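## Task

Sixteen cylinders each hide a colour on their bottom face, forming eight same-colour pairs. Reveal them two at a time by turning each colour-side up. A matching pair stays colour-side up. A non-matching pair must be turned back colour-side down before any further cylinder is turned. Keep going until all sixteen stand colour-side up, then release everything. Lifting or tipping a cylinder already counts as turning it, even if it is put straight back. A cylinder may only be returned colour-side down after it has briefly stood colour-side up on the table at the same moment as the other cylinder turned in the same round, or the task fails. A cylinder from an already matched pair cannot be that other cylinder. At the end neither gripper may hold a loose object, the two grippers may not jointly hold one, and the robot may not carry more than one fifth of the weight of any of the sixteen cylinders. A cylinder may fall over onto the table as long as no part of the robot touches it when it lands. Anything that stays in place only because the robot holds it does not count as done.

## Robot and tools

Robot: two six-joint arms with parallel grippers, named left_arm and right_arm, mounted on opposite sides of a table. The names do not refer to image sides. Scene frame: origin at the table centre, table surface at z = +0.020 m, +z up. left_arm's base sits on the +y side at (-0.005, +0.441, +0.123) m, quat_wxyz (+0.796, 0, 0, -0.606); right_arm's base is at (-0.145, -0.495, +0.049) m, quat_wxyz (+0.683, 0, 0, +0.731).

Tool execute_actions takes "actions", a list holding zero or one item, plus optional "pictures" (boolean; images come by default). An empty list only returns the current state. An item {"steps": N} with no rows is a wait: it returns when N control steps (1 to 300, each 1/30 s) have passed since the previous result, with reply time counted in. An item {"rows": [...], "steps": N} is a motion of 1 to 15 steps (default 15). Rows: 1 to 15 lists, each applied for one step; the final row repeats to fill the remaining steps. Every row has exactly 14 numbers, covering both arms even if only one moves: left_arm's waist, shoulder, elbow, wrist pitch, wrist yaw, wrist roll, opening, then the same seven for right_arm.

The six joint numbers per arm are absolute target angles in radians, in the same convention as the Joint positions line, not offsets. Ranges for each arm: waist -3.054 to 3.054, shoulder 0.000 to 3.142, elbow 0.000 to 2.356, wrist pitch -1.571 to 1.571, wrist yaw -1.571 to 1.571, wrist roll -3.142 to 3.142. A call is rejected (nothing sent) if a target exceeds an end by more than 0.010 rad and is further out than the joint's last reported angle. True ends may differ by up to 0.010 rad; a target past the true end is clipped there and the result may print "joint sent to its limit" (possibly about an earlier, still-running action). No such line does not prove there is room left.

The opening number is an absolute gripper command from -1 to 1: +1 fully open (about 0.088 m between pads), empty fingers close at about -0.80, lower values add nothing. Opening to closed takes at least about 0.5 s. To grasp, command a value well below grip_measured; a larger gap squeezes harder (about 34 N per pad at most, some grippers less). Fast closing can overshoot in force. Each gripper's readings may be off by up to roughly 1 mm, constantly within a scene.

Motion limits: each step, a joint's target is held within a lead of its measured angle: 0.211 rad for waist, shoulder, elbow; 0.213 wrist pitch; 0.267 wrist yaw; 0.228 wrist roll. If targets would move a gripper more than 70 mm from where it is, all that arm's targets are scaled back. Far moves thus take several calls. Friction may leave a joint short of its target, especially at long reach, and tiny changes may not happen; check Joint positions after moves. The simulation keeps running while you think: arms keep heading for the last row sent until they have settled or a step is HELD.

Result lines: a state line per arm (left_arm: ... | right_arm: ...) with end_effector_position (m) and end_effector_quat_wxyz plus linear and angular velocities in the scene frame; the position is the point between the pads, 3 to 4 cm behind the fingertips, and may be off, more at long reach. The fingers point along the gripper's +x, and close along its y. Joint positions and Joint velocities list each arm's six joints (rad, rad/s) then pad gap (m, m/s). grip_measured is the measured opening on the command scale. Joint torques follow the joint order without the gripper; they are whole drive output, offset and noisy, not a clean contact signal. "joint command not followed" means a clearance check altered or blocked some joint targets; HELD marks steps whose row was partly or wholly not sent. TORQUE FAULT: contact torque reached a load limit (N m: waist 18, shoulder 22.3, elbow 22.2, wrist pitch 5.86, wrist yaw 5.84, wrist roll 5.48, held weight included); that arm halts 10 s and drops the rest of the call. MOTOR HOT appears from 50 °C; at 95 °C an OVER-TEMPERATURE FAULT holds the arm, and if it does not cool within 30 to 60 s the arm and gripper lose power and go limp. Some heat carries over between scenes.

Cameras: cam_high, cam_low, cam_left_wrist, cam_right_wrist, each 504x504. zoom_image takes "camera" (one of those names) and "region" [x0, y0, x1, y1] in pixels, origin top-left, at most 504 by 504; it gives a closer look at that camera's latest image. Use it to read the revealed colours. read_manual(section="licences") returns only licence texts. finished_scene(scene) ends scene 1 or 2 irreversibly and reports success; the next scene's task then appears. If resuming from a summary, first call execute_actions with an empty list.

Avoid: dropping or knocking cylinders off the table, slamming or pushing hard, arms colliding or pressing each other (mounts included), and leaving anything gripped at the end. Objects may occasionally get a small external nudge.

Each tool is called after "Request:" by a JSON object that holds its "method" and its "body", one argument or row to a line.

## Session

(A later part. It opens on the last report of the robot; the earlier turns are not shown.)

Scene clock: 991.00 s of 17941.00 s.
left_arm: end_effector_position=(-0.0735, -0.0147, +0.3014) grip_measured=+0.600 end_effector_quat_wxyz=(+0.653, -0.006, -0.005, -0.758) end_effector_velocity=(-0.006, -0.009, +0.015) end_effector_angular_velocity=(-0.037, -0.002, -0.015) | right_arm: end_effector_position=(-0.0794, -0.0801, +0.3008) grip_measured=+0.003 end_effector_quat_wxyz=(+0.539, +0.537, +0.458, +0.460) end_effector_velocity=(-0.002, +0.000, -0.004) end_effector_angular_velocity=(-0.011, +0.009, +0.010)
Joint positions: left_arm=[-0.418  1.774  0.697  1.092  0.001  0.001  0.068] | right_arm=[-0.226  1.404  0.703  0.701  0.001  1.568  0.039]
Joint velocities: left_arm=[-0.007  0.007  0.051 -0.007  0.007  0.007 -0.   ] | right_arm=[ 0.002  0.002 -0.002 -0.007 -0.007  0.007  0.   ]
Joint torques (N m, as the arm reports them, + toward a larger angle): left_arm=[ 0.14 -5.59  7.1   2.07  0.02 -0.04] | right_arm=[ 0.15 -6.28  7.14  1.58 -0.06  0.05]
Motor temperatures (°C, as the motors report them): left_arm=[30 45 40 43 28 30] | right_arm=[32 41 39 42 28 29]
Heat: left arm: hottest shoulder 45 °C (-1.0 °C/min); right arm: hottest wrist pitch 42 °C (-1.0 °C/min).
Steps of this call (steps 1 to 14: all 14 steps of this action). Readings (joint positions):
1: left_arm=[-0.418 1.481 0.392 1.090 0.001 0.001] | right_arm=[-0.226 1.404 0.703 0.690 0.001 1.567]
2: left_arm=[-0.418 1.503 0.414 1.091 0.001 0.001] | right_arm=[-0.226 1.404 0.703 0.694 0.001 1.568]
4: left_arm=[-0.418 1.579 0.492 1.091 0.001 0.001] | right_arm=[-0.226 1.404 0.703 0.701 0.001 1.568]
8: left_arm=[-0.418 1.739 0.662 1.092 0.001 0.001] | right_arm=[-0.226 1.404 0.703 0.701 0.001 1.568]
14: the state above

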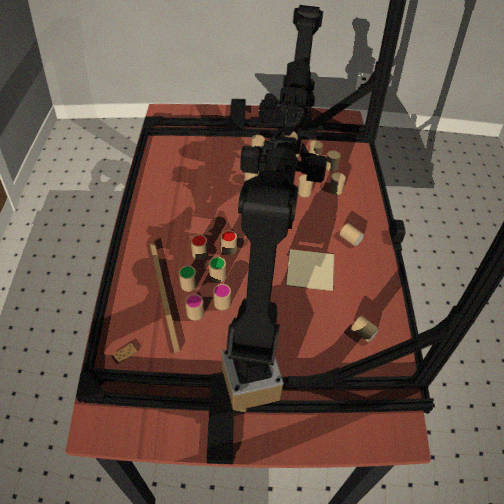

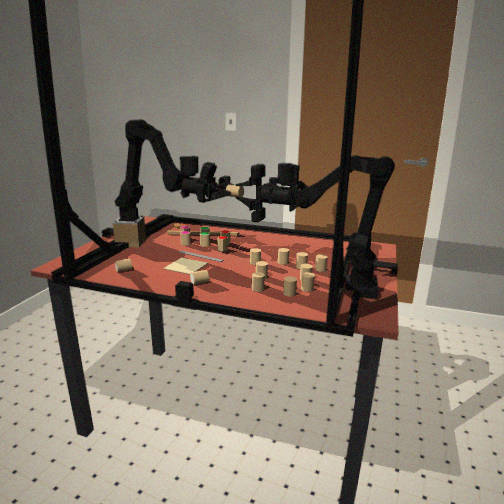

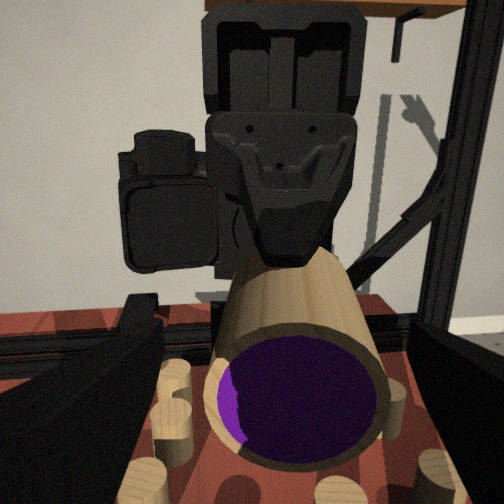

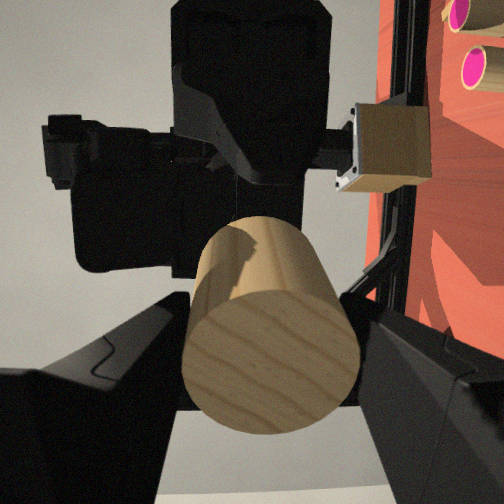

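Request:
{"method": "execute_actions", "body": {
  "actions": [
    {"rows":[[-0.416,1.783,0.708,1.093,0,0,0.5,-0.229,1.404,0.698,0.704,0,1.571,-0.3],[-0.416,1.783,0.708,1.093,0,0,0.4,-0.229,1.404,0.698,0.704,0,1.571,-0.3],[-0.416,1.783,0.708,1.093,0,0,0.32,-0.229,1.404,0.698,0.704,0,1.571,-0.3],[-0.416,1.783,0.708,1.093,0,0,0.25,-0.229,1.404,0.698,0.704,0,1.571,-0.3],[-0.416,1.783,0.708,1.093,0,0,0.2,-0.229,1.404,0.698,0.704,0,1.571,-0.3],[-0.416,1.783,0.708,1.093,0,0,0.15,-0.229,1.404,0.698,0.704,0,1.571,-0.3],[-0.416,1.783,0.708,1.093,0,0,0.1,-0.229,1.404,0.698,0.704,0,1.571,-0.3],[-0.416,1.783,0.708,1.093,0,0,0.06,-0.229,1.404,0.698,0.704,0,1.571,-0.3],[-0.416,1.783,0.708,1.093,0,0,0.03,-0.229,1.404,0.698,0.704,0,1.571,-0.3],[-0.416,1.783,0.708,1.093,0,0,-0.05,-0.229,1.404,0.698,0.704,0,1.571,-0.3],[-0.416,1.783,0.708,1.093,0,0,-0.15,-0.229,1.404,0.698,0.704,0,1.571,-0.3],[-0.416,1.783,0.708,1.093,0,0,-0.3,-0.229,1.404,0.698,0.704,0,1.571,-0.3]],"steps":15}
  ],
  "pictures": false
}}

Request:
{"method": "execute_actions", "body": {
  "actions": [
    {"rows":[[-0.416,1.783,0.708,1.093,0,0,-0.3,-0.229,1.404,0.698,0.704,0,1.571,0.6]],"steps":7}
  ],
  "pictures": false
}}

Request:
{"method": "execute_actions", "body": {
  "actions": [
    {"rows":[[-0.416,1.71,0.63,1.093,0,0,-0.3,-0.229,1.404,0.698,0.704,0,1.571,0.6],[-0.416,1.635,0.55,1.093,0,0,-0.3,-0.229,1.404,0.698,0.704,0,1.571,0.6],[-0.416,1.555,0.47,1.093,0,0,-0.3,-0.229,1.404,0.698,0.704,0,1.571,0.6],[-0.416,1.477,0.39,1.093,0,0,-0.3,-0.229,1.404,0.698,0.704,0,1.571,0.6]],"steps":8}
  ],
  "pictures": false
}}

Request:
{"method": "execute_actions", "body": {
  "actions": [
    {"rows":[[-0.26,1.1,0.8,-0.87,0,0,-0.3,-0.347,1.3,1.3,-1.37,0,0,0.45]],"steps":15}
  ],
  "pictures": false
}}

Request:
{"method": "execute_actions", "body": {
  "actions": [
    {"rows":[[-0.26,1.1,0.8,-0.87,0,0,-0.3,-0.347,1.3,1.3,-1.37,0,0,0.45]],"steps":15}
  ],
  "pictures": false
}}

Request:
{"method": "execute_actions", "body": {
  "actions": [
    {"rows":[[-0.26,1.548,0.847,-0.87,0,0,-0.3,-0.347,2.1,1.9,-1.37,0,0,0.45]],"steps":15}
  ],
  "pictures": false
}}

Request:
{"method": "execute_actions", "body": {
  "actions": [
    {"rows":[[-0.26,1.573,0.828,-0.83,0,0,-0.3,-0.347,2.1,1.9,-1.37,0,0,0.45],[-0.26,1.598,0.81,-0.787,0,0,-0.3,-0.347,2.1,1.9,-1.37,0,0,0.45],[-0.26,1.623,0.792,-0.745,0,0,-0.3,-0.347,2.1,1.9,-1.37,0,0,0.45],[-0.26,1.648,0.775,-0.703,0,0,-0.3,-0.347,2.1,1.9,-1.37,0,0,0.45],[-0.26,1.673,0.757,-0.66,0,0,-0.3,-0.347,2.107,1.86,-1.32,0,0,0.45],[-0.26,1.698,0.74,-0.62,0,0,-0.3,-0.347,2.115,1.82,-1.27,0,0,0.45],[-0.26,1.72,0.725,-0.583,0,0,-0.3,-0.347,2.125,1.78,-1.22,0,0,0.45],[-0.26,1.74,0.712,-0.55,0,0,-0.3,-0.347,2.135,1.74,-1.17,0,0,0.45],[-0.26,1.755,0.702,-0.52,0,0,-0.3,-0.347,2.135,1.74,-1.17,0,0,0.45],[-0.26,1.765,0.696,-0.503,0,0,-0.3,-0.347,2.135,1.74,-1.17,0,0,0.45],[-0.26,1.772,0.692,-0.498,0,0,-0.3,-0.347,2.135,1.74,-1.17,0,0,0.45]],"steps":15}
  ],
  "pictures": false
}}

Request:
{"method": "execute_actions", "body": {
  "actions": [
    {"rows":[[-0.26,1.772,0.692,-0.498,0,0,-0.3,-0.347,2.14,1.715,-1.14,0,0,0.45],[-0.26,1.772,0.692,-0.498,0,0,-0.3,-0.347,2.144,1.69,-1.115,0,0,0.45],[-0.26,1.772,0.692,-0.498,0,0,-0.3,-0.347,2.148,1.668,-1.09,0,0,0.45],[-0.26,1.772,0.692,-0.498,0,0,0,-0.347,2.152,1.647,-1.068,0,0,0.45],[-0.26,1.772,0.692,-0.498,0,0,0.1,-0.347,2.155,1.63,-1.05,0,0,0.45],[-0.26,1.772,0.692,-0.498,0,0,0.2,-0.347,2.155,1.63,-1.05,0,0,0.45],[-0.26,1.772,0.692,-0.498,0,0,0.26,-0.347,2.155,1.63,-1.05,0,0,0.45]],"steps":13}
  ]
}}

Scene clock: 1008.13 s of 17941.00 s.
left_arm: end_effector_position=(-0.0739, -0.0157, +0.3018) grip_measured=+0.031 end_effector_quat_wxyz=(+0.652, -0.006, -0.006, -0.758) end_effector_velocity=(-0.002, +0.001, -0.001) end_effector_angular_velocity=(+0.010, +0.021, -0.010) | right_arm: end_effector_position=(-0.0784, -0.0803, +0.3004) grip_measured=+0.003 end_effector_quat_wxyz=(+0.539, +0.538, +0.458, +0.459) end_effector_velocity=(+0.002, -0.001, -0.005) end_effector_angular_velocity=(-0.025, -0.018, +0.000)
Joint positions: left_arm=[-0.418  1.777  0.701  1.092  0.001  0.001  0.04 ] | right_arm=[-0.228  1.404  0.702  0.702  0.001  1.569  0.039]
Joint velocities: left_arm=[-0.002 -0.002 -0.002 -0.007  0.007 -0.022 -0.   ] | right_arm=[-0.007 -0.002 -0.002 -0.022 -0.007 -0.022  0.   ]
Joint torques (N m, as the arm reports them, + toward a larger angle): left_arm=[ 0.16 -5.77  6.89  2.09  0.01 -0.02] | right_arm=[-0.09 -6.1   6.74  1.59 -0.05  0.03]
Motor temperatures (°C, as the motors report them): left_arm=[30 45 40 44 28 30] | right_arm=[32 41 39 43 28 29]
Heat: left arm: hottest shoulder 45 °C (-1.0 °C/min); right arm: hottest wrist pitch 43 °C (+0.0 °C/min).
Steps of this call (steps 1 to 15: the robot went on to your last target; steps 16 to 499: nothing new was sent; steps 500 to 514: all 15 steps of this action). Readings (joint positions):
500: left_arm=[-0.417 1.777 0.701 1.092 0.001 0.001] | right_arm=[-0.225 1.404 0.702 0.702 0.001 1.569]
501: left_arm=[-0.417 1.777 0.701 1.092 0.001 0.001] | right_arm=[-0.225 1.404 0.702 0.702 0.001 1.569]
503: left_arm=[-0.417 1.777 0.701 1.092 0.001 0.000] | right_arm=[-0.226 1.404 0.702 0.702 0.001 1.569]
507: left_arm=[-0.417 1.777 0.701 1.092 0.001 0.001] | right_arm=[-0.226 1.404 0.702 0.702 0.001 1.569]
514: the state above

Scene clock: 1008.37 s of 17941.00 s.
left_arm: end_effector_position=(-0.0739, -0.0158, +0.3014) grip_measured=+0.030 end_effector_quat_wxyz=(+0.652, -0.006, -0.005, -0.758) end_effector_velocity=(-0.000, -0.001, -0.002) end_effector_angular_velocity=(+0.006, -0.008, +0.005) | right_arm: end_effector_position=(-0.0784, -0.0803, +0.3005) grip_measured=+0.510 end_effector_quat_wxyz=(+0.539, +0.538, +0.458, +0.459) end_effector_velocity=(-0.000, -0.001, +0.002) end_effector_angular_velocity=(+0.001, -0.008, -0.005)
Joint positions: left_arm=[-0.418  1.777  0.701  1.092  0.001  0.001  0.04 ] | right_arm=[-0.228  1.404  0.702  0.702  0.001  1.569  0.064]
Joint velocities: left_arm=[-0.002  0.002  0.002 -0.007 -0.007  0.007 -0.   ] | right_arm=[ 0.002 -0.007  0.002 -0.007  0.007 -0.007  0.174]
Joint torques (N m, as the arm reports them, + toward a larger angle): left_arm=[ 0.19 -5.88  6.95  2.08  0.02 -0.06] | right_arm=[-0.14 -6.15  6.79  1.55 -0.07  0.02]
Motor temperatures (°C, as the motors report them): left_arm=[30 45 40 44 28 30] | right_arm=[32 41 39 43 28 29]
Heat: left arm: hottest shoulder 45 °C (-1.0 °C/min); right arm: hottest wrist pitch 43 °C (+0.0 °C/min).
Steps of this call (steps 1 to 7: all 7 steps of this action). Readings (joint positions):
1: left_arm=[-0.418 1.777 0.701 1.092 0.001 0.001] | right_arm=[-0.228 1.404 0.702 0.702 0.001 1.569]
2: left_arm=[-0.418 1.777 0.701 1.092 0.001 0.001] | right_arm=[-0.228 1.404 0.702 0.702 0.001 1.569]
4: left_arm=[-0.418 1.777 0.701 1.092 0.001 0.001] | right_arm=[-0.228 1.404 0.702 0.702 0.001 1.569]
7: the state above

Scene clock: 1008.63 s of 17941.00 s.
left_arm: end_effector_position=(-0.0629, +0.0574, +0.3024) grip_measured=+0.030 end_effector_quat_wxyz=(+0.652, -0.002, -0.002, -0.758) end_effector_velocity=(+0.010, +0.079, +0.006) end_effector_angular_velocity=(-0.025, +0.011, -0.010) | right_arm: end_effector_position=(-0.0784, -0.0803, +0.3004) grip_measured=+0.598 end_effector_quat_wxyz=(+0.539, +0.538, +0.458, +0.459) end_effector_velocity=(+0.002, -0.001, +0.001) end_effector_angular_velocity=(+0.001, -0.037, -0.000)
Joint positions: left_arm=[-0.418  1.504  0.416  1.093  0.001  0.001  0.04 ] | right_arm=[-0.228  1.404  0.702  0.702  0.001  1.569  0.068]
Joint velocities: left_arm=[-0.002 -0.325 -0.291 -0.007  0.007 -0.007 -0.   ] | right_arm=[-0.007 -0.002 -0.002  0.007 -0.007 -0.037  0.001]
Joint torques (N m, as the arm reports them, + toward a larger angle): left_arm=[ 0.17 -4.66  5.74  1.99  0.03 -0.05] | right_arm=[-0.1  -6.05  6.78  1.54 -0.06  0.05]
Motor temperatures (°C, as the motors report them): left_arm=[30 46 40 44 28 30] | right_arm=[32 41 39 43 28 29]
Heat: left arm: hottest shoulder 46 °C (+0.0 °C/min); right arm: hottest wrist pitch 43 °C (+0.0 °C/min).
Steps of this call (steps 1 to 8: all 8 steps of this action). Readings (joint positions):
1: left_arm=[-0.418 1.770 0.692 1.092 0.001 0.001] | right_arm=[-0.228 1.404 0.702 0.702 0.001 1.569]
2: left_arm=[-0.418 1.744 0.662 1.091 0.001 0.001] | right_arm=[-0.228 1.404 0.702 0.702 0.001 1.569]
4: left_arm=[-0.418 1.642 0.548 1.089 0.001 0.001] | right_arm=[-0.228 1.404 0.702 0.702 0.001 1.569]
8: the state above

Scene clock: 1009.13 s of 17941.00 s.
left_arm: end_effector_position=(-0.0039, +0.0729, +0.4635) grip_measured=+0.029 end_effector_quat_wxyz=(+0.707, -0.023, -0.024, -0.706) end_effector_velocity=(-0.000, -0.017, -0.398) end_effector_angular_velocity=(+1.907, +0.019, -0.005) | right_arm: end_effector_position=(-0.0352, -0.1065, +0.4342) grip_measured=+0.451 end_effector_quat_wxyz=(+0.773, +0.193, +0.245, +0.553) end_effector_velocity=(-0.022, -0.077, -0.382) end_effector_angular_velocity=(-2.397, -1.519, +0.360)
Joint positions: left_arm=[-0.263  1.09   0.803  0.353  0.005  0.     0.04 ] | right_arm=[-0.345  1.283  1.302 -0.186 -0.001  0.615  0.061]
Joint velocities: left_arm=[ 0.002 -0.051  0.042 -2.     0.007 -0.007 -0.   ] | right_arm=[-0.002 -0.017  0.09  -2.    -0.007 -2.147 -0.   ]
Joint torques (N m, as the arm reports them, + toward a larger angle): left_arm=[ 0.27 -2.07  6.8   1.21 -0.12 -0.03] | right_arm=[-0.18 -3.46  6.47  0.8  -0.02 -0.05]
Motor temperatures (°C, as the motors report them): left_arm=[30 46 40 44 28 30] | right_arm=[32 41 39 43 28 29]
Heat: left arm: hottest shoulder 46 °C (+0.0 °C/min); right arm: hottest wrist pitch 43 °C (+0.0 °C/min).
Steps of this call (steps 1 to 15: all 15 steps of this action). Readings (joint positions):
1: left_arm=[-0.410 1.482 0.427 1.058 0.007 0.000] | right_arm=[-0.235 1.395 0.723 0.656 -0.006 1.532]
2: left_arm=[-0.388 1.459 0.450 1.002 0.008 0.000] | right_arm=[-0.256 1.388 0.755 0.598 -0.007 1.480]
4: left_arm=[-0.342 1.401 0.514 0.932 0.006 0.000] | right_arm=[-0.300 1.368 0.839 0.498 -0.002 1.371]
8: left_arm=[-0.292 1.261 0.656 0.778 0.006 0.000] | right_arm=[-0.342 1.325 1.072 0.249 -0.001 1.105]
15: the state above

Scene clock: 1009.63 s of 17941.00 s.
left_arm: end_effector_position=(-0.0043, +0.1608, +0.2696) grip_measured=+0.029 end_effector_quat_wxyz=(+0.630, +0.321, +0.325, -0.628) end_effector_velocity=(-0.004, +0.360, -0.258) end_effector_angular_velocity=(+2.029, +0.025, -0.001) | right_arm: end_effector_position=(-0.0698, -0.2282, +0.2666) grip_measured=+0.450 end_effector_quat_wxyz=(+0.665, -0.331, +0.445, +0.500) end_effector_velocity=(-0.112, -0.394, -0.171) end_effector_angular_velocity=(-1.957, +0.536, +0.061)
Joint positions: left_arm=[-0.263  1.103  0.801 -0.647  0.005  0.     0.04 ] | right_arm=[-0.345  1.298  1.303 -1.181 -0.001  0.008  0.061]
Joint velocities: left_arm=[-0.002 -0.002 -0.002 -2.029  0.007 -0.007 -0.001] | right_arm=[-0.002 -0.002 -0.002 -2.029 -0.007 -0.066 -0.   ]
Joint torques (N m, as the arm reports them, + toward a larger angle): left_arm=[ 0.24 -3.44  7.25  1.44 -0.14 -0.03] | right_arm=[-0.24 -4.56  6.39  0.58 -0.01 -0.07]
Motor temperatures (°C, as the motors report them): left_arm=[30 45 40 44 28 30] | right_arm=[32 41 39 43 28 29]
Heat: left arm: hottest shoulder 45 °C (-1.0 °C/min); right arm: hottest wrist pitch 43 °C (+0.0 °C/min).
Steps of this call (steps 1 to 15: all 15 steps of this action). Readings (joint positions):
1: left_arm=[-0.263 1.090 0.804 0.285 0.005 0.000] | right_arm=[-0.345 1.283 1.304 -0.253 -0.001 0.544]
2: left_arm=[-0.263 1.093 0.803 0.213 0.005 0.000] | right_arm=[-0.345 1.286 1.304 -0.323 -0.001 0.475]
4: left_arm=[-0.263 1.101 0.802 0.079 0.005 0.000] | right_arm=[-0.345 1.295 1.303 -0.455 -0.001 0.335]
8: left_arm=[-0.263 1.103 0.801 -0.182 0.005 0.000] | right_arm=[-0.345 1.298 1.303 -0.717 -0.001 0.089]
15: the state above

Scene clock: 1010.13 s of 17941.00 s.
left_arm: end_effector_position=(-0.0045, +0.2024, +0.1598) grip_measured=+0.029 end_effector_quat_wxyz=(+0.500, +0.497, +0.503, -0.499) end_effector_velocity=(-0.003, +0.004, +0.001) end_effector_angular_velocity=(+0.017, +0.007, -0.015) | right_arm: end_effector_position=(-0.0354, -0.1069, +0.1799) grip_measured=+0.450 end_effector_quat_wxyz=(+0.570, -0.421, +0.559, +0.430) end_effector_velocity=(-0.002, +0.001, -0.363) end_effector_angular_velocity=(-0.968, +0.282, +0.010)
Joint positions: left_arm=[-0.262  1.543  0.84  -0.868  0.005  0.     0.04 ] | right_arm=[-0.345  2.074  1.89  -1.367 -0.001  0.003  0.061]
Joint velocities: left_arm=[-0.007 -0.002  0.002 -0.022  0.007  0.007 -0.   ] | right_arm=[ 0.002  0.891 -0.081 -0.037 -0.007 -0.007 -0.   ]
Joint torques (N m, as the arm reports them, + toward a larger angle): left_arm=[ 0.2  -4.17  6.75  0.39 -0.14 -0.05] | right_arm=[ -0.14 -14.71   7.72  -0.05   0.    -0.1 ]
Motor temperatures (°C, as the motors report them): left_arm=[30 45 40 43 28 30] | right_arm=[32 41 39 43 28 29]
Heat: left arm: hottest shoulder 45 °C (-1.0 °C/min); right arm: hottest wrist pitch 43 °C (+0.0 °C/min).
Steps of this call (steps 1 to 15: all 15 steps of this action). Readings (joint positions):
1: left_arm=[-0.263 1.134 0.808 -0.721 0.005 0.000] | right_arm=[-0.345 1.327 1.331 -1.268 -0.001 0.006]
2: left_arm=[-0.263 1.182 0.823 -0.769 0.005 0.000] | right_arm=[-0.345 1.375 1.388 -1.315 -0.001 0.005]
4: left_arm=[-0.263 1.314 0.839 -0.816 0.005 0.000] | right_arm=[-0.345 1.496 1.521 -1.324 -0.001 0.004]
8: left_arm=[-0.262 1.518 0.838 -0.861 0.005 0.000] | right_arm=[-0.345 1.742 1.775 -1.359 -0.001 0.003]
15: the state above

Scene clock: 1010.63 s of 17941.00 s.
left_arm: end_effector_position=(-0.0045, +0.2019, +0.0813) grip_measured=+0.028 end_effector_quat_wxyz=(+0.497, +0.500, +0.506, -0.496) end_effector_velocity=(+0.003, -0.008, -0.006) end_effector_angular_velocity=(-0.051, -0.022, +0.005) | right_arm: end_effector_position=(-0.0334, -0.1001, +0.1196) grip_measured=+0.450 end_effector_quat_wxyz=(+0.565, -0.425, +0.565, +0.426) end_effector_velocity=(+0.003, +0.011, -0.002) end_effector_angular_velocity=(+0.056, -0.008, +0.020)
Joint positions: left_arm=[-0.262  1.766  0.696 -0.512  0.005  0.     0.04 ] | right_arm=[-0.345  2.134  1.743 -1.178 -0.001  0.003  0.061]
Joint velocities: left_arm=[-0.002  0.007 -0.022  0.081 -0.022 -0.007 -0.   ] | right_arm=[-0.002 -0.002 -0.012  0.066 -0.007 -0.022 -0.   ]
Joint torques (N m, as the arm reports them, + toward a larger angle): left_arm=[ 0.18 -4.59  4.24  0.87 -0.14 -0.04] | right_arm=[ -0.24 -10.6    5.97   0.27   0.    -0.07]
Motor temperatures (°C, as the motors report them): left_arm=[30 45 40 43 28 30] | right_arm=[32 41 39 43 28 29]
Heat: left arm: hottest shoulder 45 °C (-1.0 °C/min); right arm: hottest wrist pitch 43 °C (+0.0 °C/min).
Steps of this call (steps 1 to 15: all 15 steps of this action). Readings (joint positions):
1: left_arm=[-0.262 1.547 0.839 -0.864 0.005 0.000] | right_arm=[-0.345 2.098 1.887 -1.367 -0.001 0.003]
2: left_arm=[-0.262 1.554 0.835 -0.842 0.005 0.000] | right_arm=[-0.345 2.111 1.885 -1.368 -0.001 0.003]
4: left_arm=[-0.262 1.588 0.818 -0.774 0.005 0.001] | right_arm=[-0.345 2.115 1.885 -1.369 -0.001 0.003]
8: left_arm=[-0.262 1.686 0.752 -0.632 0.005 0.001] | right_arm=[-0.345 2.108 1.834 -1.256 -0.001 0.003]
15: the state above

Scene clock: 1011.07 s of 17941.00 s.
left_arm: end_effector_position=(-0.0045, +0.1992, +0.0812) grip_measured=+0.246 end_effector_quat_wxyz=(+0.501, +0.497, +0.503, -0.499) end_effector_velocity=(+0.000, +0.005, +0.000) end_effector_angular_velocity=(+0.022, -0.007, +0.020) | right_arm: end_effector_position=(-0.0341, -0.1026, +0.0877) grip_measured=+0.450 end_effector_quat_wxyz=(+0.566, -0.424, +0.564, +0.427) end_effector_velocity=(-0.000, +0.007, -0.001) end_effector_angular_velocity=(+0.037, +0.012, +0.005)
Joint positions: left_arm=[-0.262  1.766  0.695 -0.499  0.005  0.     0.051] | right_arm=[-0.345  2.148  1.635 -1.053 -0.001  0.003  0.061]
Joint velocities: left_arm=[-0.002 -0.002 -0.002 -0.022 -0.007 -0.022  0.008] | right_arm=[-0.002  0.002 -0.002  0.037 -0.022 -0.007 -0.   ]
Joint torques (N m, as the arm reports them, + toward a larger angle): left_arm=[ 0.21 -4.59  4.11  0.6  -0.13 -0.05] | right_arm=[-0.22 -9.9   5.51  0.19 -0.02 -0.07]
Motor temperatures (°C, as the motors report them): left_arm=[30 45 40 43 28 30] | right_arm=[32 41 39 43 28 29]
Heat: left arm: hottest shoulder 45 °C (-1.0 °C/min); right arm: hottest wrist pitch 43 °C (+0.0 °C/min).
Steps of this call (steps 1 to 13: all 13 steps of this action). Readings (joint positions):
1: left_arm=[-0.262 1.766 0.695 -0.509 0.005 0.000] | right_arm=[-0.345 2.134 1.740 -1.169 -0.001 0.003]
2: left_arm=[-0.262 1.766 0.695 -0.506 0.005 0.000] | right_arm=[-0.345 2.134 1.732 -1.151 -0.001 0.003]
4: left_arm=[-0.262 1.766 0.695 -0.503 0.005 0.000] | right_arm=[-0.345 2.135 1.706 -1.110 -0.001 0.003]
8: left_arm=[-0.262 1.766 0.695 -0.499 0.005 0.001] | right_arm=[-0.345 2.143 1.645 -1.067 -0.001 0.003]
13: the state above

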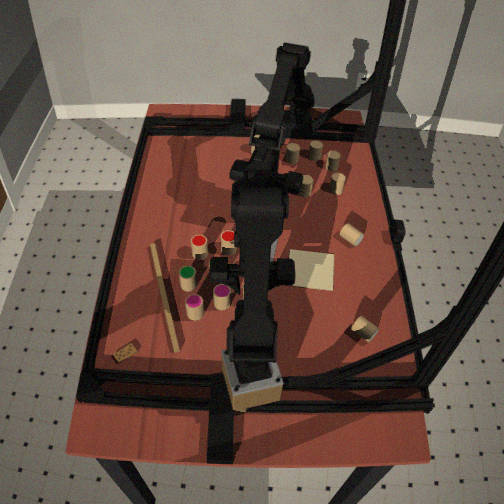

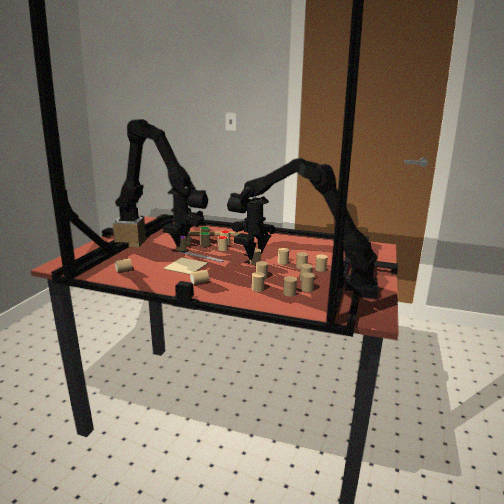

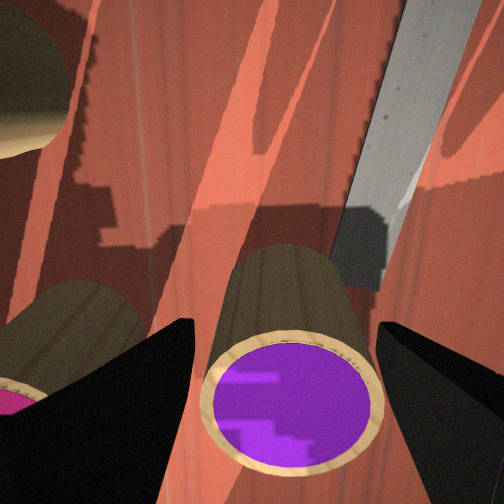

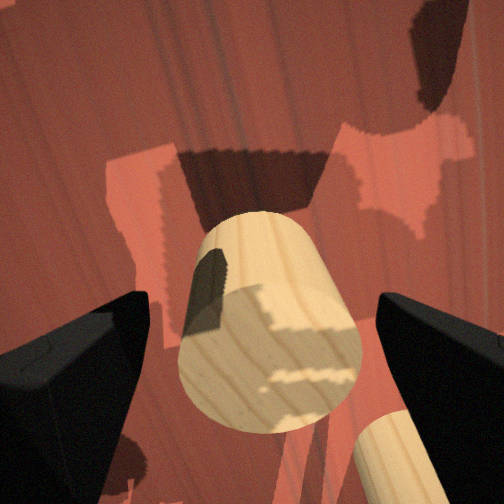

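Request:
{"method": "execute_actions", "body": {
  "actions": [
    {"rows":[[-0.26,1.735,0.715,-0.56,0,0,0.26,-0.345,2.155,1.63,-1.046,0,0,0.35],[-0.26,1.7,0.74,-0.62,0,0,0.26,-0.345,2.155,1.63,-1.046,0,0,0.27],[-0.26,1.66,0.765,-0.68,0,0,0.26,-0.345,2.155,1.63,-1.046,0,0,0.2],[-0.26,1.62,0.79,-0.745,0,0,0.26,-0.345,2.155,1.63,-1.046,0,0,0.15],[-0.26,1.585,0.82,-0.81,0,0,0.26,-0.345,2.155,1.63,-1.046,0,0,0.1],[-0.26,1.548,0.847,-0.87,0,0,0.26,-0.345,2.155,1.63,-1.046,0,0,0.06],[-0.26,1.548,0.847,-0.87,0,0,0.26,-0.345,2.155,1.63,-1.046,0,0,0.03],[-0.26,1.548,0.847,-0.87,0,0,0.26,-0.345,2.155,1.63,-1.046,0,0,-0.05],[-0.26,1.548,0.847,-0.87,0,0,0.26,-0.345,2.155,1.63,-1.046,0,0,-0.15],[-0.26,1.548,0.847,-0.87,0,0,0.26,-0.345,2.155,1.63,-1.046,0,0,-0.3]],"steps":13}
  ]
}}

Request:
{"method": "execute_actions", "body": {
  "actions": [
    {"rows":[[-0.42,1.0,0.6,-0.3,0,0,0.6,-0.345,2.15,1.68,-1.11,0,0,-0.3],[-0.42,1.0,0.6,-0.3,0,0,0.6,-0.345,2.14,1.73,-1.17,0,0,-0.3],[-0.42,1.0,0.6,-0.3,0,0,0.6,-0.345,2.125,1.79,-1.24,0,0,-0.3],[-0.42,1.0,0.6,-0.3,0,0,0.6,-0.345,2.11,1.85,-1.31,0,0,-0.3],[-0.42,1.0,0.6,-0.3,0,0,0.6,-0.345,2.1,1.9,-1.37,0,0,-0.3]],"steps":10}
  ],
  "pictures": false
}}

Request:
{"method": "execute_actions", "body": {
  "actions": [
    {"rows":[[-0.42,1.0,0.5,0.5,0,0,0.6,-0.222,1.3,1.3,0,0,1.571,-0.3]],"steps":15}
  ],
  "pictures": false
}}

Request:
{"method": "execute_actions", "body": {
  "actions": [
    {"rows":[[-0.42,1.477,0.39,1.09,0,0,0.6,-0.222,1.404,0.70,0.704,0,1.571,-0.3]],"steps":15}
  ],
  "pictures": false
}}

Request:
{"method": "execute_actions", "body": {
  "actions": [
    {"rows":[[-0.42,1.477,0.39,1.09,0,0,0.6,-0.222,1.404,0.70,0.704,0,1.571,-0.3]],"steps":7}
  ],
  "pictures": false
}}

Request:
{"method": "execute_actions", "body": {
  "actions": [
    {"rows":[[-0.42,1.53,0.44,1.093,0,0,0.6,-0.222,1.404,0.70,0.704,0,1.571,-0.3],[-0.42,1.58,0.495,1.093,0,0,0.6,-0.222,1.404,0.70,0.704,0,1.571,-0.3],[-0.42,1.635,0.55,1.093,0,0,0.6,-0.222,1.404,0.70,0.704,0,1.571,-0.3],[-0.42,1.69,0.6,1.093,0,0,0.6,-0.222,1.404,0.70,0.704,0,1.571,-0.3],[-0.42,1.74,0.655,1.093,0,0,0.6,-0.222,1.404,0.70,0.704,0,1.571,-0.3],[-0.42,1.783,0.708,1.093,0,0,0.6,-0.222,1.404,0.70,0.704,0,1.571,-0.3]],"steps":14}
  ]
}}

Scene clock: 1020.77 s of 17941.00 s.
left_arm: end_effector_position=(-0.0044, +0.2001, +0.1592) grip_measured=+0.260 end_effector_quat_wxyz=(+0.501, +0.497, +0.503, -0.500) end_effector_velocity=(+0.003, +0.029, +0.002) end_effector_angular_velocity=(+0.130, -0.021, +0.005) | right_arm: end_effector_position=(-0.0337, -0.1015, +0.0875) grip_measured=+0.002 end_effector_quat_wxyz=(+0.568, -0.423, +0.562, +0.428) end_effector_velocity=(-0.004, +0.001, +0.003) end_effector_angular_velocity=(+0.008, +0.020, +0.010)
Joint positions: left_arm=[-0.262  1.551  0.845 -0.863  0.005  0.     0.052] | right_arm=[-0.345  2.148  1.635 -1.047 -0.001  0.003  0.039]
Joint velocities: left_arm=[-0.002 -0.007  0.002 -0.139 -0.022 -0.007 -0.   ] | right_arm=[ 0.002 -0.007  0.002 -0.007 -0.022 -0.007 -0.   ]
Joint torques (N m, as the arm reports them, + toward a larger angle): left_arm=[ 0.16 -4.92  5.97  0.57 -0.13 -0.04] | right_arm=[-0.04 -9.95  5.47  0.22 -0.01 -0.05]
Motor temperatures (°C, as the motors report them): left_arm=[30 45 39 41 28 30] | right_arm=[32 42 39 42 28 29]
Heat: left arm: hottest shoulder 45 °C (-1.0 °C/min); right arm: hottest shoulder 42 °C (+0.0 °C/min).
Steps of this call (steps 1 to 15: the robot went on to your last target; steps 16 to 90: nothing new was sent; then 6.27 s passed at rest; steps 91 to 103: all 13 steps of this action). Readings (joint positions):
91: left_arm=[-0.262 1.764 0.697 -0.510 0.005 0.000] | right_arm=[-0.345 2.148 1.635 -1.051 -0.001 0.003]
92: left_arm=[-0.262 1.755 0.705 -0.544 0.005 0.000] | right_arm=[-0.345 2.148 1.635 -1.050 -0.001 0.003]
94: left_arm=[-0.262 1.711 0.731 -0.638 0.005 0.000] | right_arm=[-0.345 2.148 1.635 -1.048 -0.001 0.003]
98: left_arm=[-0.262 1.583 0.820 -0.811 0.005 0.000] | right_arm=[-0.345 2.148 1.635 -1.048 -0.001 0.003]
103: the state above

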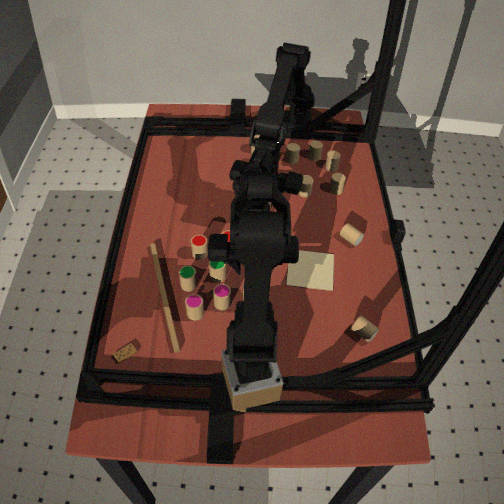

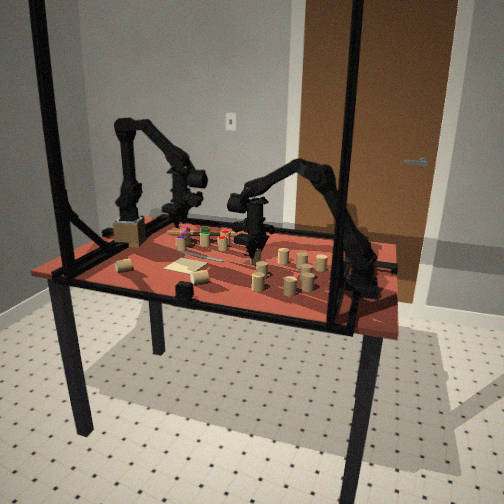

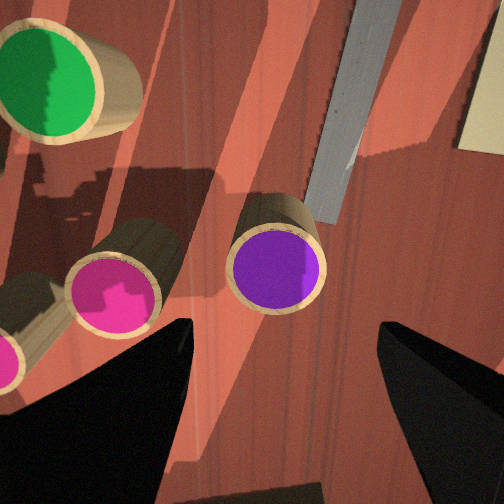

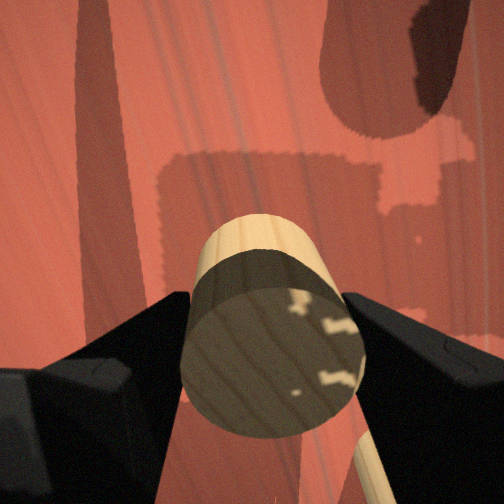

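Scene clock: 1021.10 s of 17941.00 s.
left_arm: end_effector_position=(-0.0483, +0.1506, +0.2618) grip_measured=+0.594 end_effector_quat_wxyz=(+0.609, +0.274, +0.237, -0.706) end_effector_velocity=(-0.009, -0.046, +0.283) end_effector_angular_velocity=(-1.157, +0.171, -0.002) | right_arm: end_effector_position=(-0.0341, -0.1030, +0.1698) grip_measured=+0.002 end_effector_quat_wxyz=(+0.567, -0.423, +0.562, +0.428) end_effector_velocity=(-0.002, -0.008, +0.132) end_effector_angular_velocity=(+0.183, -0.044, -0.010)
Joint positions: left_arm=[-0.416  1.028  0.614 -0.327  0.001  0.     0.068] | right_arm=[-0.345  2.101  1.891 -1.351 -0.001  0.003  0.039]
Joint velocities: left_arm=[-0.012 -0.701  0.066  0.403 -0.007 -0.007  0.003] | right_arm=[-0.002 -0.203  0.212 -0.227 -0.007  0.007 -0.   ]
Joint torques (N m, as the arm reports them, + toward a larger angle): left_arm=[-0.26 -0.52  5.28  0.97  0.02 -0.04] | right_arm=[-0.04 -9.1   5.5  -0.03  0.   -0.07]
Motor temperatures (°C, as the motors report them): left_arm=[30 45 39 41 28 30] | right_arm=[32 43 39 42 28 29]
Heat: left arm: hottest shoulder 45 °C (-1.0 °C/min); right arm: hottest shoulder 43 °C (+1.0 °C/min).
Steps of this call (steps 1 to 10: all 10 steps of this action). Readings (joint positions):
1: left_arm=[-0.277 1.520 0.809 -0.806 -0.006 0.001] | right_arm=[-0.345 2.148 1.641 -1.059 -0.001 0.003]
2: left_arm=[-0.319 1.463 0.747 -0.728 -0.010 0.001] | right_arm=[-0.345 2.149 1.658 -1.093 -0.001 0.003]
4: left_arm=[-0.390 1.333 0.653 -0.625 0.001 0.001] | right_arm=[-0.345 2.149 1.722 -1.194 -0.001 0.003]
8: left_arm=[-0.415 1.100 0.607 -0.380 0.001 0.000] | right_arm=[-0.345 2.121 1.866 -1.328 -0.001 0.003]
10: the state above

Scene clock: 1021.60 s of 17941.00 s.
left_arm: end_effector_position=(-0.0556, +0.1048, +0.3795) grip_measured=+0.600 end_effector_quat_wxyz=(+0.653, +0.009, +0.008, -0.758) end_effector_velocity=(-0.001, +0.000, +0.054) end_effector_angular_velocity=(-0.243, +0.043, +0.000) | right_arm: end_effector_position=(-0.0843, -0.0945, +0.3657) grip_measured=+0.002 end_effector_quat_wxyz=(+0.719, +0.225, +0.455, +0.476) end_effector_velocity=(+0.004, +0.024, +0.732) end_effector_angular_velocity=(+3.179, +1.413, -0.914)
Joint positions: left_arm=[-0.417  1.     0.502  0.475  0.001  0.     0.068] | right_arm=[-0.22   1.351  1.316 -0.42  -0.002  0.998  0.039]
Joint velocities: left_arm=[-0.007 -0.007 -0.002  0.242 -0.007 -0.007  0.   ] | right_arm=[-0.002 -0.833 -0.002  2.103 -0.007  2.088 -0.   ]
Joint torques (N m, as the arm reports them, + toward a larger angle): left_arm=[-0.24 -2.88  7.51  2.11  0.02 -0.03] | right_arm=[-0.19 -5.34  5.93  1.29  0.04  0.07]
Motor temperatures (°C, as the motors report them): left_arm=[30 45 40 42 28 30] | right_arm=[32 43 39 42 28 29]
Heat: left arm: hottest shoulder 45 °C (-1.0 °C/min); right arm: hottest shoulder 43 °C (+1.0 °C/min).
Steps of this call (steps 1 to 15: all 15 steps of this action). Readings (joint positions):
1: left_arm=[-0.416 1.011 0.599 -0.271 0.001 0.000] | right_arm=[-0.338 2.060 1.852 -1.291 0.006 0.059]
2: left_arm=[-0.417 1.003 0.573 -0.199 0.001 0.000] | right_arm=[-0.316 2.011 1.783 -1.217 0.010 0.133]
4: left_arm=[-0.417 1.003 0.530 -0.081 0.001 0.000] | right_arm=[-0.257 1.901 1.651 -1.096 0.001 0.271]
8: left_arm=[-0.417 1.005 0.502 0.180 0.001 0.000] | right_arm=[-0.209 1.658 1.407 -0.834 -0.004 0.553]
15: the state above

Scene clock: 1022.10 s of 17941.00 s.
left_arm: end_effector_position=(-0.0616, +0.0654, +0.3010) grip_measured=+0.600 end_effector_quat_wxyz=(+0.653, +0.001, +0.000, -0.758) end_effector_velocity=(-0.000, -0.004, +0.000) end_effector_angular_velocity=(-0.025, +0.011, +0.005) | right_arm: end_effector_position=(-0.0826, -0.0833, +0.2505) grip_measured=+0.002 end_effector_quat_wxyz=(+0.583, +0.483, +0.513, +0.404) end_effector_velocity=(+0.012, +0.091, +0.439) end_effector_angular_velocity=(+2.057, -0.260, +0.008)
Joint positions: left_arm=[-0.418  1.469  0.387  1.081  0.001  0.     0.068] | right_arm=[-0.22   1.419  0.694  0.514 -0.002  1.563  0.039]
Joint velocities: left_arm=[-0.002  0.042  0.002  0.066 -0.007 -0.007 -0.   ] | right_arm=[-0.002 -0.002 -0.017  2.088 -0.022  0.051 -0.   ]
Joint torques (N m, as the arm reports them, + toward a larger angle): left_arm=[-0.24 -3.87  6.48  2.25  0.02 -0.04] | right_arm=[-0.2  -7.92  8.24  1.99  0.05  0.06]
Motor temperatures (°C, as the motors report them): left_arm=[30 45 40 42 28 30] | right_arm=[32 43 39 42 28 29]
Heat: left arm: hottest shoulder 45 °C (-1.0 °C/min); right arm: hottest shoulder 43 °C (+1.0 °C/min).
Steps of this call (steps 1 to 15: all 15 steps of this action). Readings (joint positions):
1: left_arm=[-0.417 1.031 0.485 0.539 0.001 0.000] | right_arm=[-0.220 1.338 1.292 -0.332 -0.002 1.066]
2: left_arm=[-0.418 1.080 0.469 0.624 0.001 0.000] | right_arm=[-0.220 1.325 1.262 -0.263 -0.002 1.129]
4: left_arm=[-0.418 1.206 0.435 0.740 0.001 0.000] | right_arm=[-0.220 1.330 1.183 -0.156 -0.002 1.246]
8: left_arm=[-0.418 1.435 0.391 0.972 0.001 0.000] | right_arm=[-0.220 1.394 0.946 0.085 -0.002 1.479]
15: the state above

Scene clock: 1022.33 s of 17941.00 s.
left_arm: end_effector_position=(-0.0616, +0.0652, +0.3018) grip_measured=+0.600 end_effector_quat_wxyz=(+0.653, -0.001, -0.001, -0.758) end_effector_velocity=(+0.000, -0.000, +0.003) end_effector_angular_velocity=(-0.013, -0.005, +0.005) | right_arm: end_effector_position=(-0.0820, -0.0796, +0.2963) grip_measured=+0.002 end_effector_quat_wxyz=(+0.541, +0.531, +0.465, +0.457) end_effector_velocity=(-0.000, +0.000, +0.016) end_effector_angular_velocity=(+0.069, -0.018, +0.005)
Joint positions: left_arm=[-0.418  1.471  0.387  1.087  0.001  0.     0.068] | right_arm=[-0.22   1.406  0.702  0.688 -0.002  1.568  0.039]
Joint velocities: left_arm=[-0.002 -0.002  0.002  0.007 -0.007  0.007  0.   ] | right_arm=[-0.002 -0.002  0.002  0.066 -0.007 -0.007 -0.   ]
Joint torques (N m, as the arm reports them, + toward a larger angle): left_arm=[-0.22 -3.73  6.42  2.18  0.02 -0.03] | right_arm=[-0.13 -6.36  7.04  1.85  0.03  0.04]
Motor temperatures (°C, as the motors report them): left_arm=[30 45 40 42 28 30] | right_arm=[32 43 39 42 28 29]
Heat: left arm: hottest shoulder 45 °C (-1.0 °C/min); right arm: hottest shoulder 43 °C (+1.0 °C/min).
Steps of this call (steps 1 to 7: all 7 steps of this action). Readings (joint positions):
1: left_arm=[-0.418 1.470 0.387 1.083 0.001 0.000] | right_arm=[-0.220 1.419 0.695 0.581 -0.002 1.564]
2: left_arm=[-0.418 1.470 0.387 1.085 0.001 0.000] | right_arm=[-0.220 1.415 0.698 0.627 -0.002 1.565]
4: left_arm=[-0.418 1.470 0.387 1.087 0.001 0.000] | right_arm=[-0.220 1.407 0.702 0.672 -0.002 1.566]
7: the state above

Scene clock: 1022.80 s of 17941.00 s.
left_arm: end_effector_position=(-0.0735, -0.0148, +0.3015) grip_measured=+0.600 end_effector_quat_wxyz=(+0.653, -0.006, -0.005, -0.758) end_effector_velocity=(-0.001, -0.008, +0.009) end_effector_angular_velocity=(-0.018, +0.025, +0.005) | right_arm: end_effector_position=(-0.0820, -0.0796, +0.2993) grip_measured=+0.002 end_effector_quat_wxyz=(+0.538, +0.535, +0.461, +0.461) end_effector_velocity=(-0.002, +0.000, -0.004) end_effector_angular_velocity=(-0.015, -0.020, +0.010)
Joint positions: left_arm=[-0.418  1.774  0.697  1.092  0.001  0.     0.068] | right_arm=[-0.22   1.406  0.702  0.702 -0.002  1.568  0.039]
Joint velocities: left_arm=[-0.002  0.012  0.042 -0.007 -0.007 -0.022 -0.   ] | right_arm=[ 0.002  0.002 -0.002 -0.007 -0.007 -0.022 -0.   ]
Joint torques (N m, as the arm reports them, + toward a larger angle): left_arm=[-0.22 -5.78  7.01  2.1   0.01 -0.03] | right_arm=[-0.25 -6.43  7.06  1.57  0.03  0.04]
Motor temperatures (°C, as the motors report them): left_arm=[30 45 40 42 28 30] | right_arm=[32 43 39 42 28 29]
Heat: left arm: hottest shoulder 45 °C (-1.0 °C/min); right arm: hottest shoulder 43 °C (+1.0 °C/min).
Steps of this call (steps 1 to 14: all 14 steps of this action). Readings (joint positions):
1: left_arm=[-0.418 1.480 0.394 1.090 0.001 0.000] | right_arm=[-0.220 1.406 0.702 0.691 -0.002 1.568]
2: left_arm=[-0.418 1.502 0.415 1.091 0.001 0.000] | right_arm=[-0.220 1.406 0.702 0.696 -0.002 1.568]
4: left_arm=[-0.418 1.580 0.493 1.092 0.001 0.000] | right_arm=[-0.220 1.406 0.702 0.701 -0.002 1.568]
8: left_arm=[-0.418 1.740 0.662 1.092 0.001 0.000] | right_arm=[-0.220 1.406 0.702 0.701 -0.002 1.568]
14: the state above

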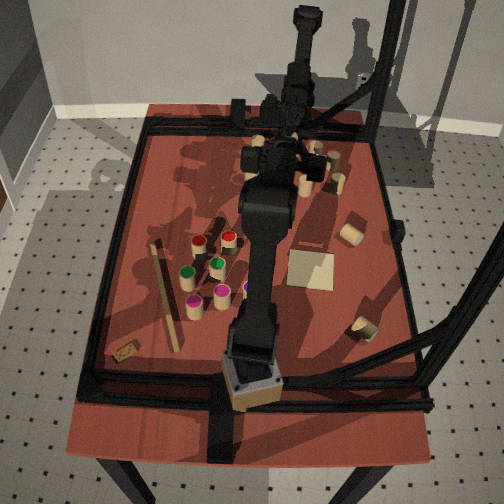

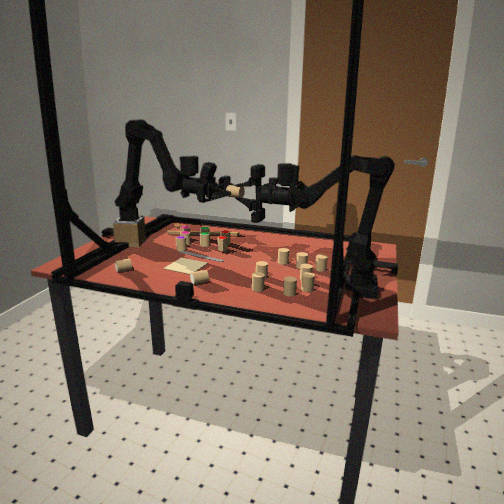

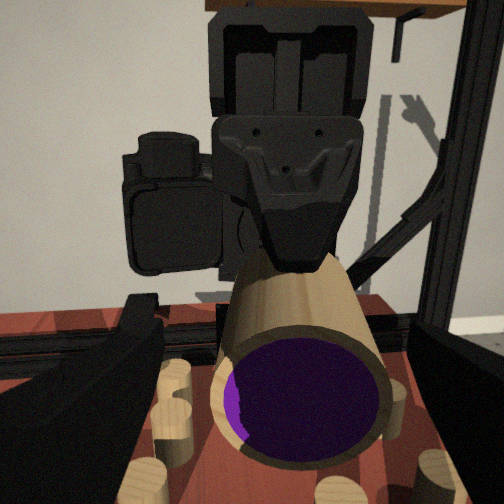

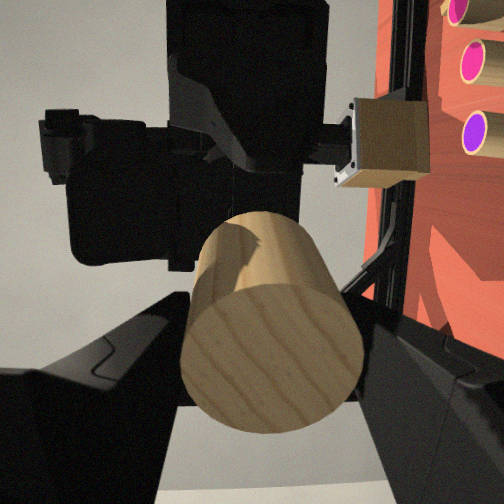

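Request:
{"method": "execute_actions", "body": {
  "actions": []
}}

Scene clock: 1044.80 s of 17941.00 s.
left_arm: end_effector_position=(-0.0739, -0.0159, +0.3017) grip_measured=+0.600 end_effector_quat_wxyz=(+0.652, -0.006, -0.005, -0.758) end_effector_velocity=(+0.000, +0.001, -0.001) end_effector_angular_velocity=(+0.008, +0.006, +0.005) | right_arm: end_effector_position=(-0.0819, -0.0797, +0.2991) grip_measured=+0.002 end_effector_quat_wxyz=(+0.538, +0.535, +0.461, +0.461) end_effector_velocity=(-0.000, -0.001, +0.001) end_effector_angular_velocity=(+0.004, -0.023, +0.005)
Joint positions: left_arm=[-0.418  1.777  0.702  1.092  0.001  0.     0.068] | right_arm=[-0.221  1.406  0.701  0.702 -0.002  1.569  0.039]
Joint velocities: left_arm=[-0.002 -0.002 -0.002 -0.007 -0.007 -0.007  0.   ] | right_arm=[-0.002 -0.002 -0.002  0.007 -0.007 -0.022 -0.   ]
Joint torques (N m, as the arm reports them, + toward a larger angle): left_arm=[-0.17 -5.88  6.86  2.08  0.02 -0.04] | right_arm=[-0.1  -6.34  7.17  1.58  0.02  0.03]
Motor temperatures (°C, as the motors report them): left_arm=[30 46 40 43 28 30] | right_arm=[32 42 39 44 28 29]
Heat: left arm: hottest shoulder 46 °C (+1.0 °C/min); right arm: hottest wrist pitch 44 °C (+2.0 °C/min).
Steps of this call (steps 1 to 15: the robot went on to your last target; steps 16 to 660: nothing new was sent). Readings (joint positions):
1: left_arm=[-0.418 1.774 0.698 1.092 0.001 0.000] | right_arm=[-0.220 1.406 0.702 0.702 -0.002 1.568]
2: left_arm=[-0.418 1.774 0.699 1.092 0.001 0.000] | right_arm=[-0.220 1.406 0.702 0.702 -0.002 1.568]
4: left_arm=[-0.418 1.774 0.700 1.092 0.001 0.000] | right_arm=[-0.220 1.406 0.702 0.702 -0.002 1.568]
8: left_arm=[-0.418 1.775 0.700 1.092 0.001 0.000] | right_arm=[-0.220 1.406 0.702 0.702 -0.002 1.568]
660: the state above
All arms were judged still, so your last target was given up. Only a new action makes them travel on or press farther. Fingers that are still opening or closing keep moving.

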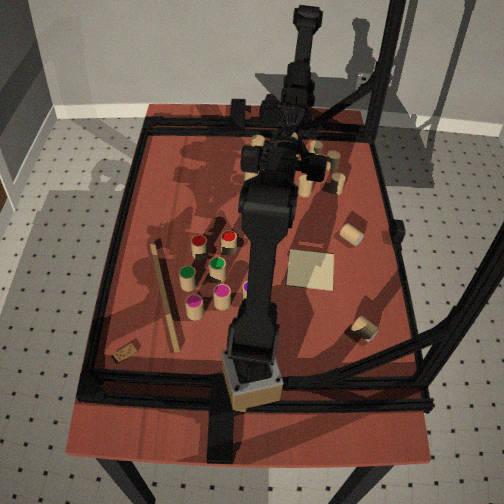

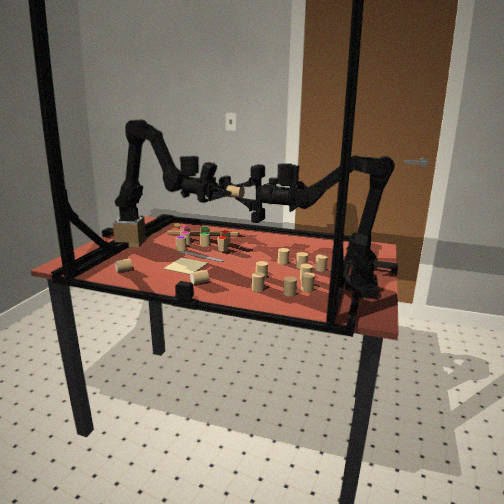

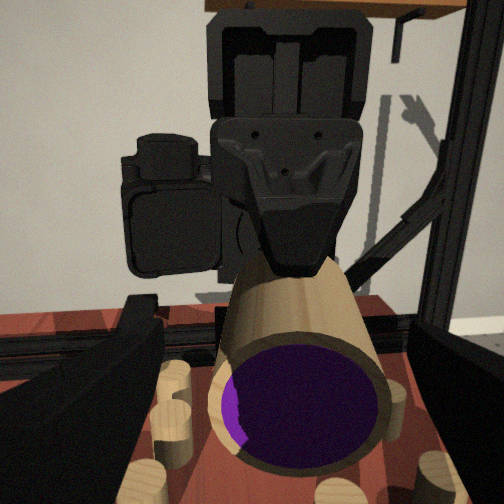

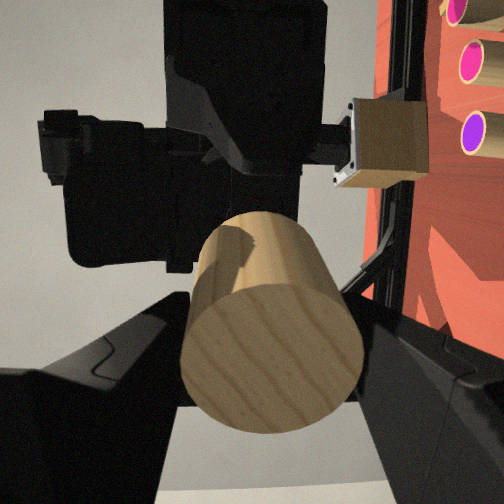

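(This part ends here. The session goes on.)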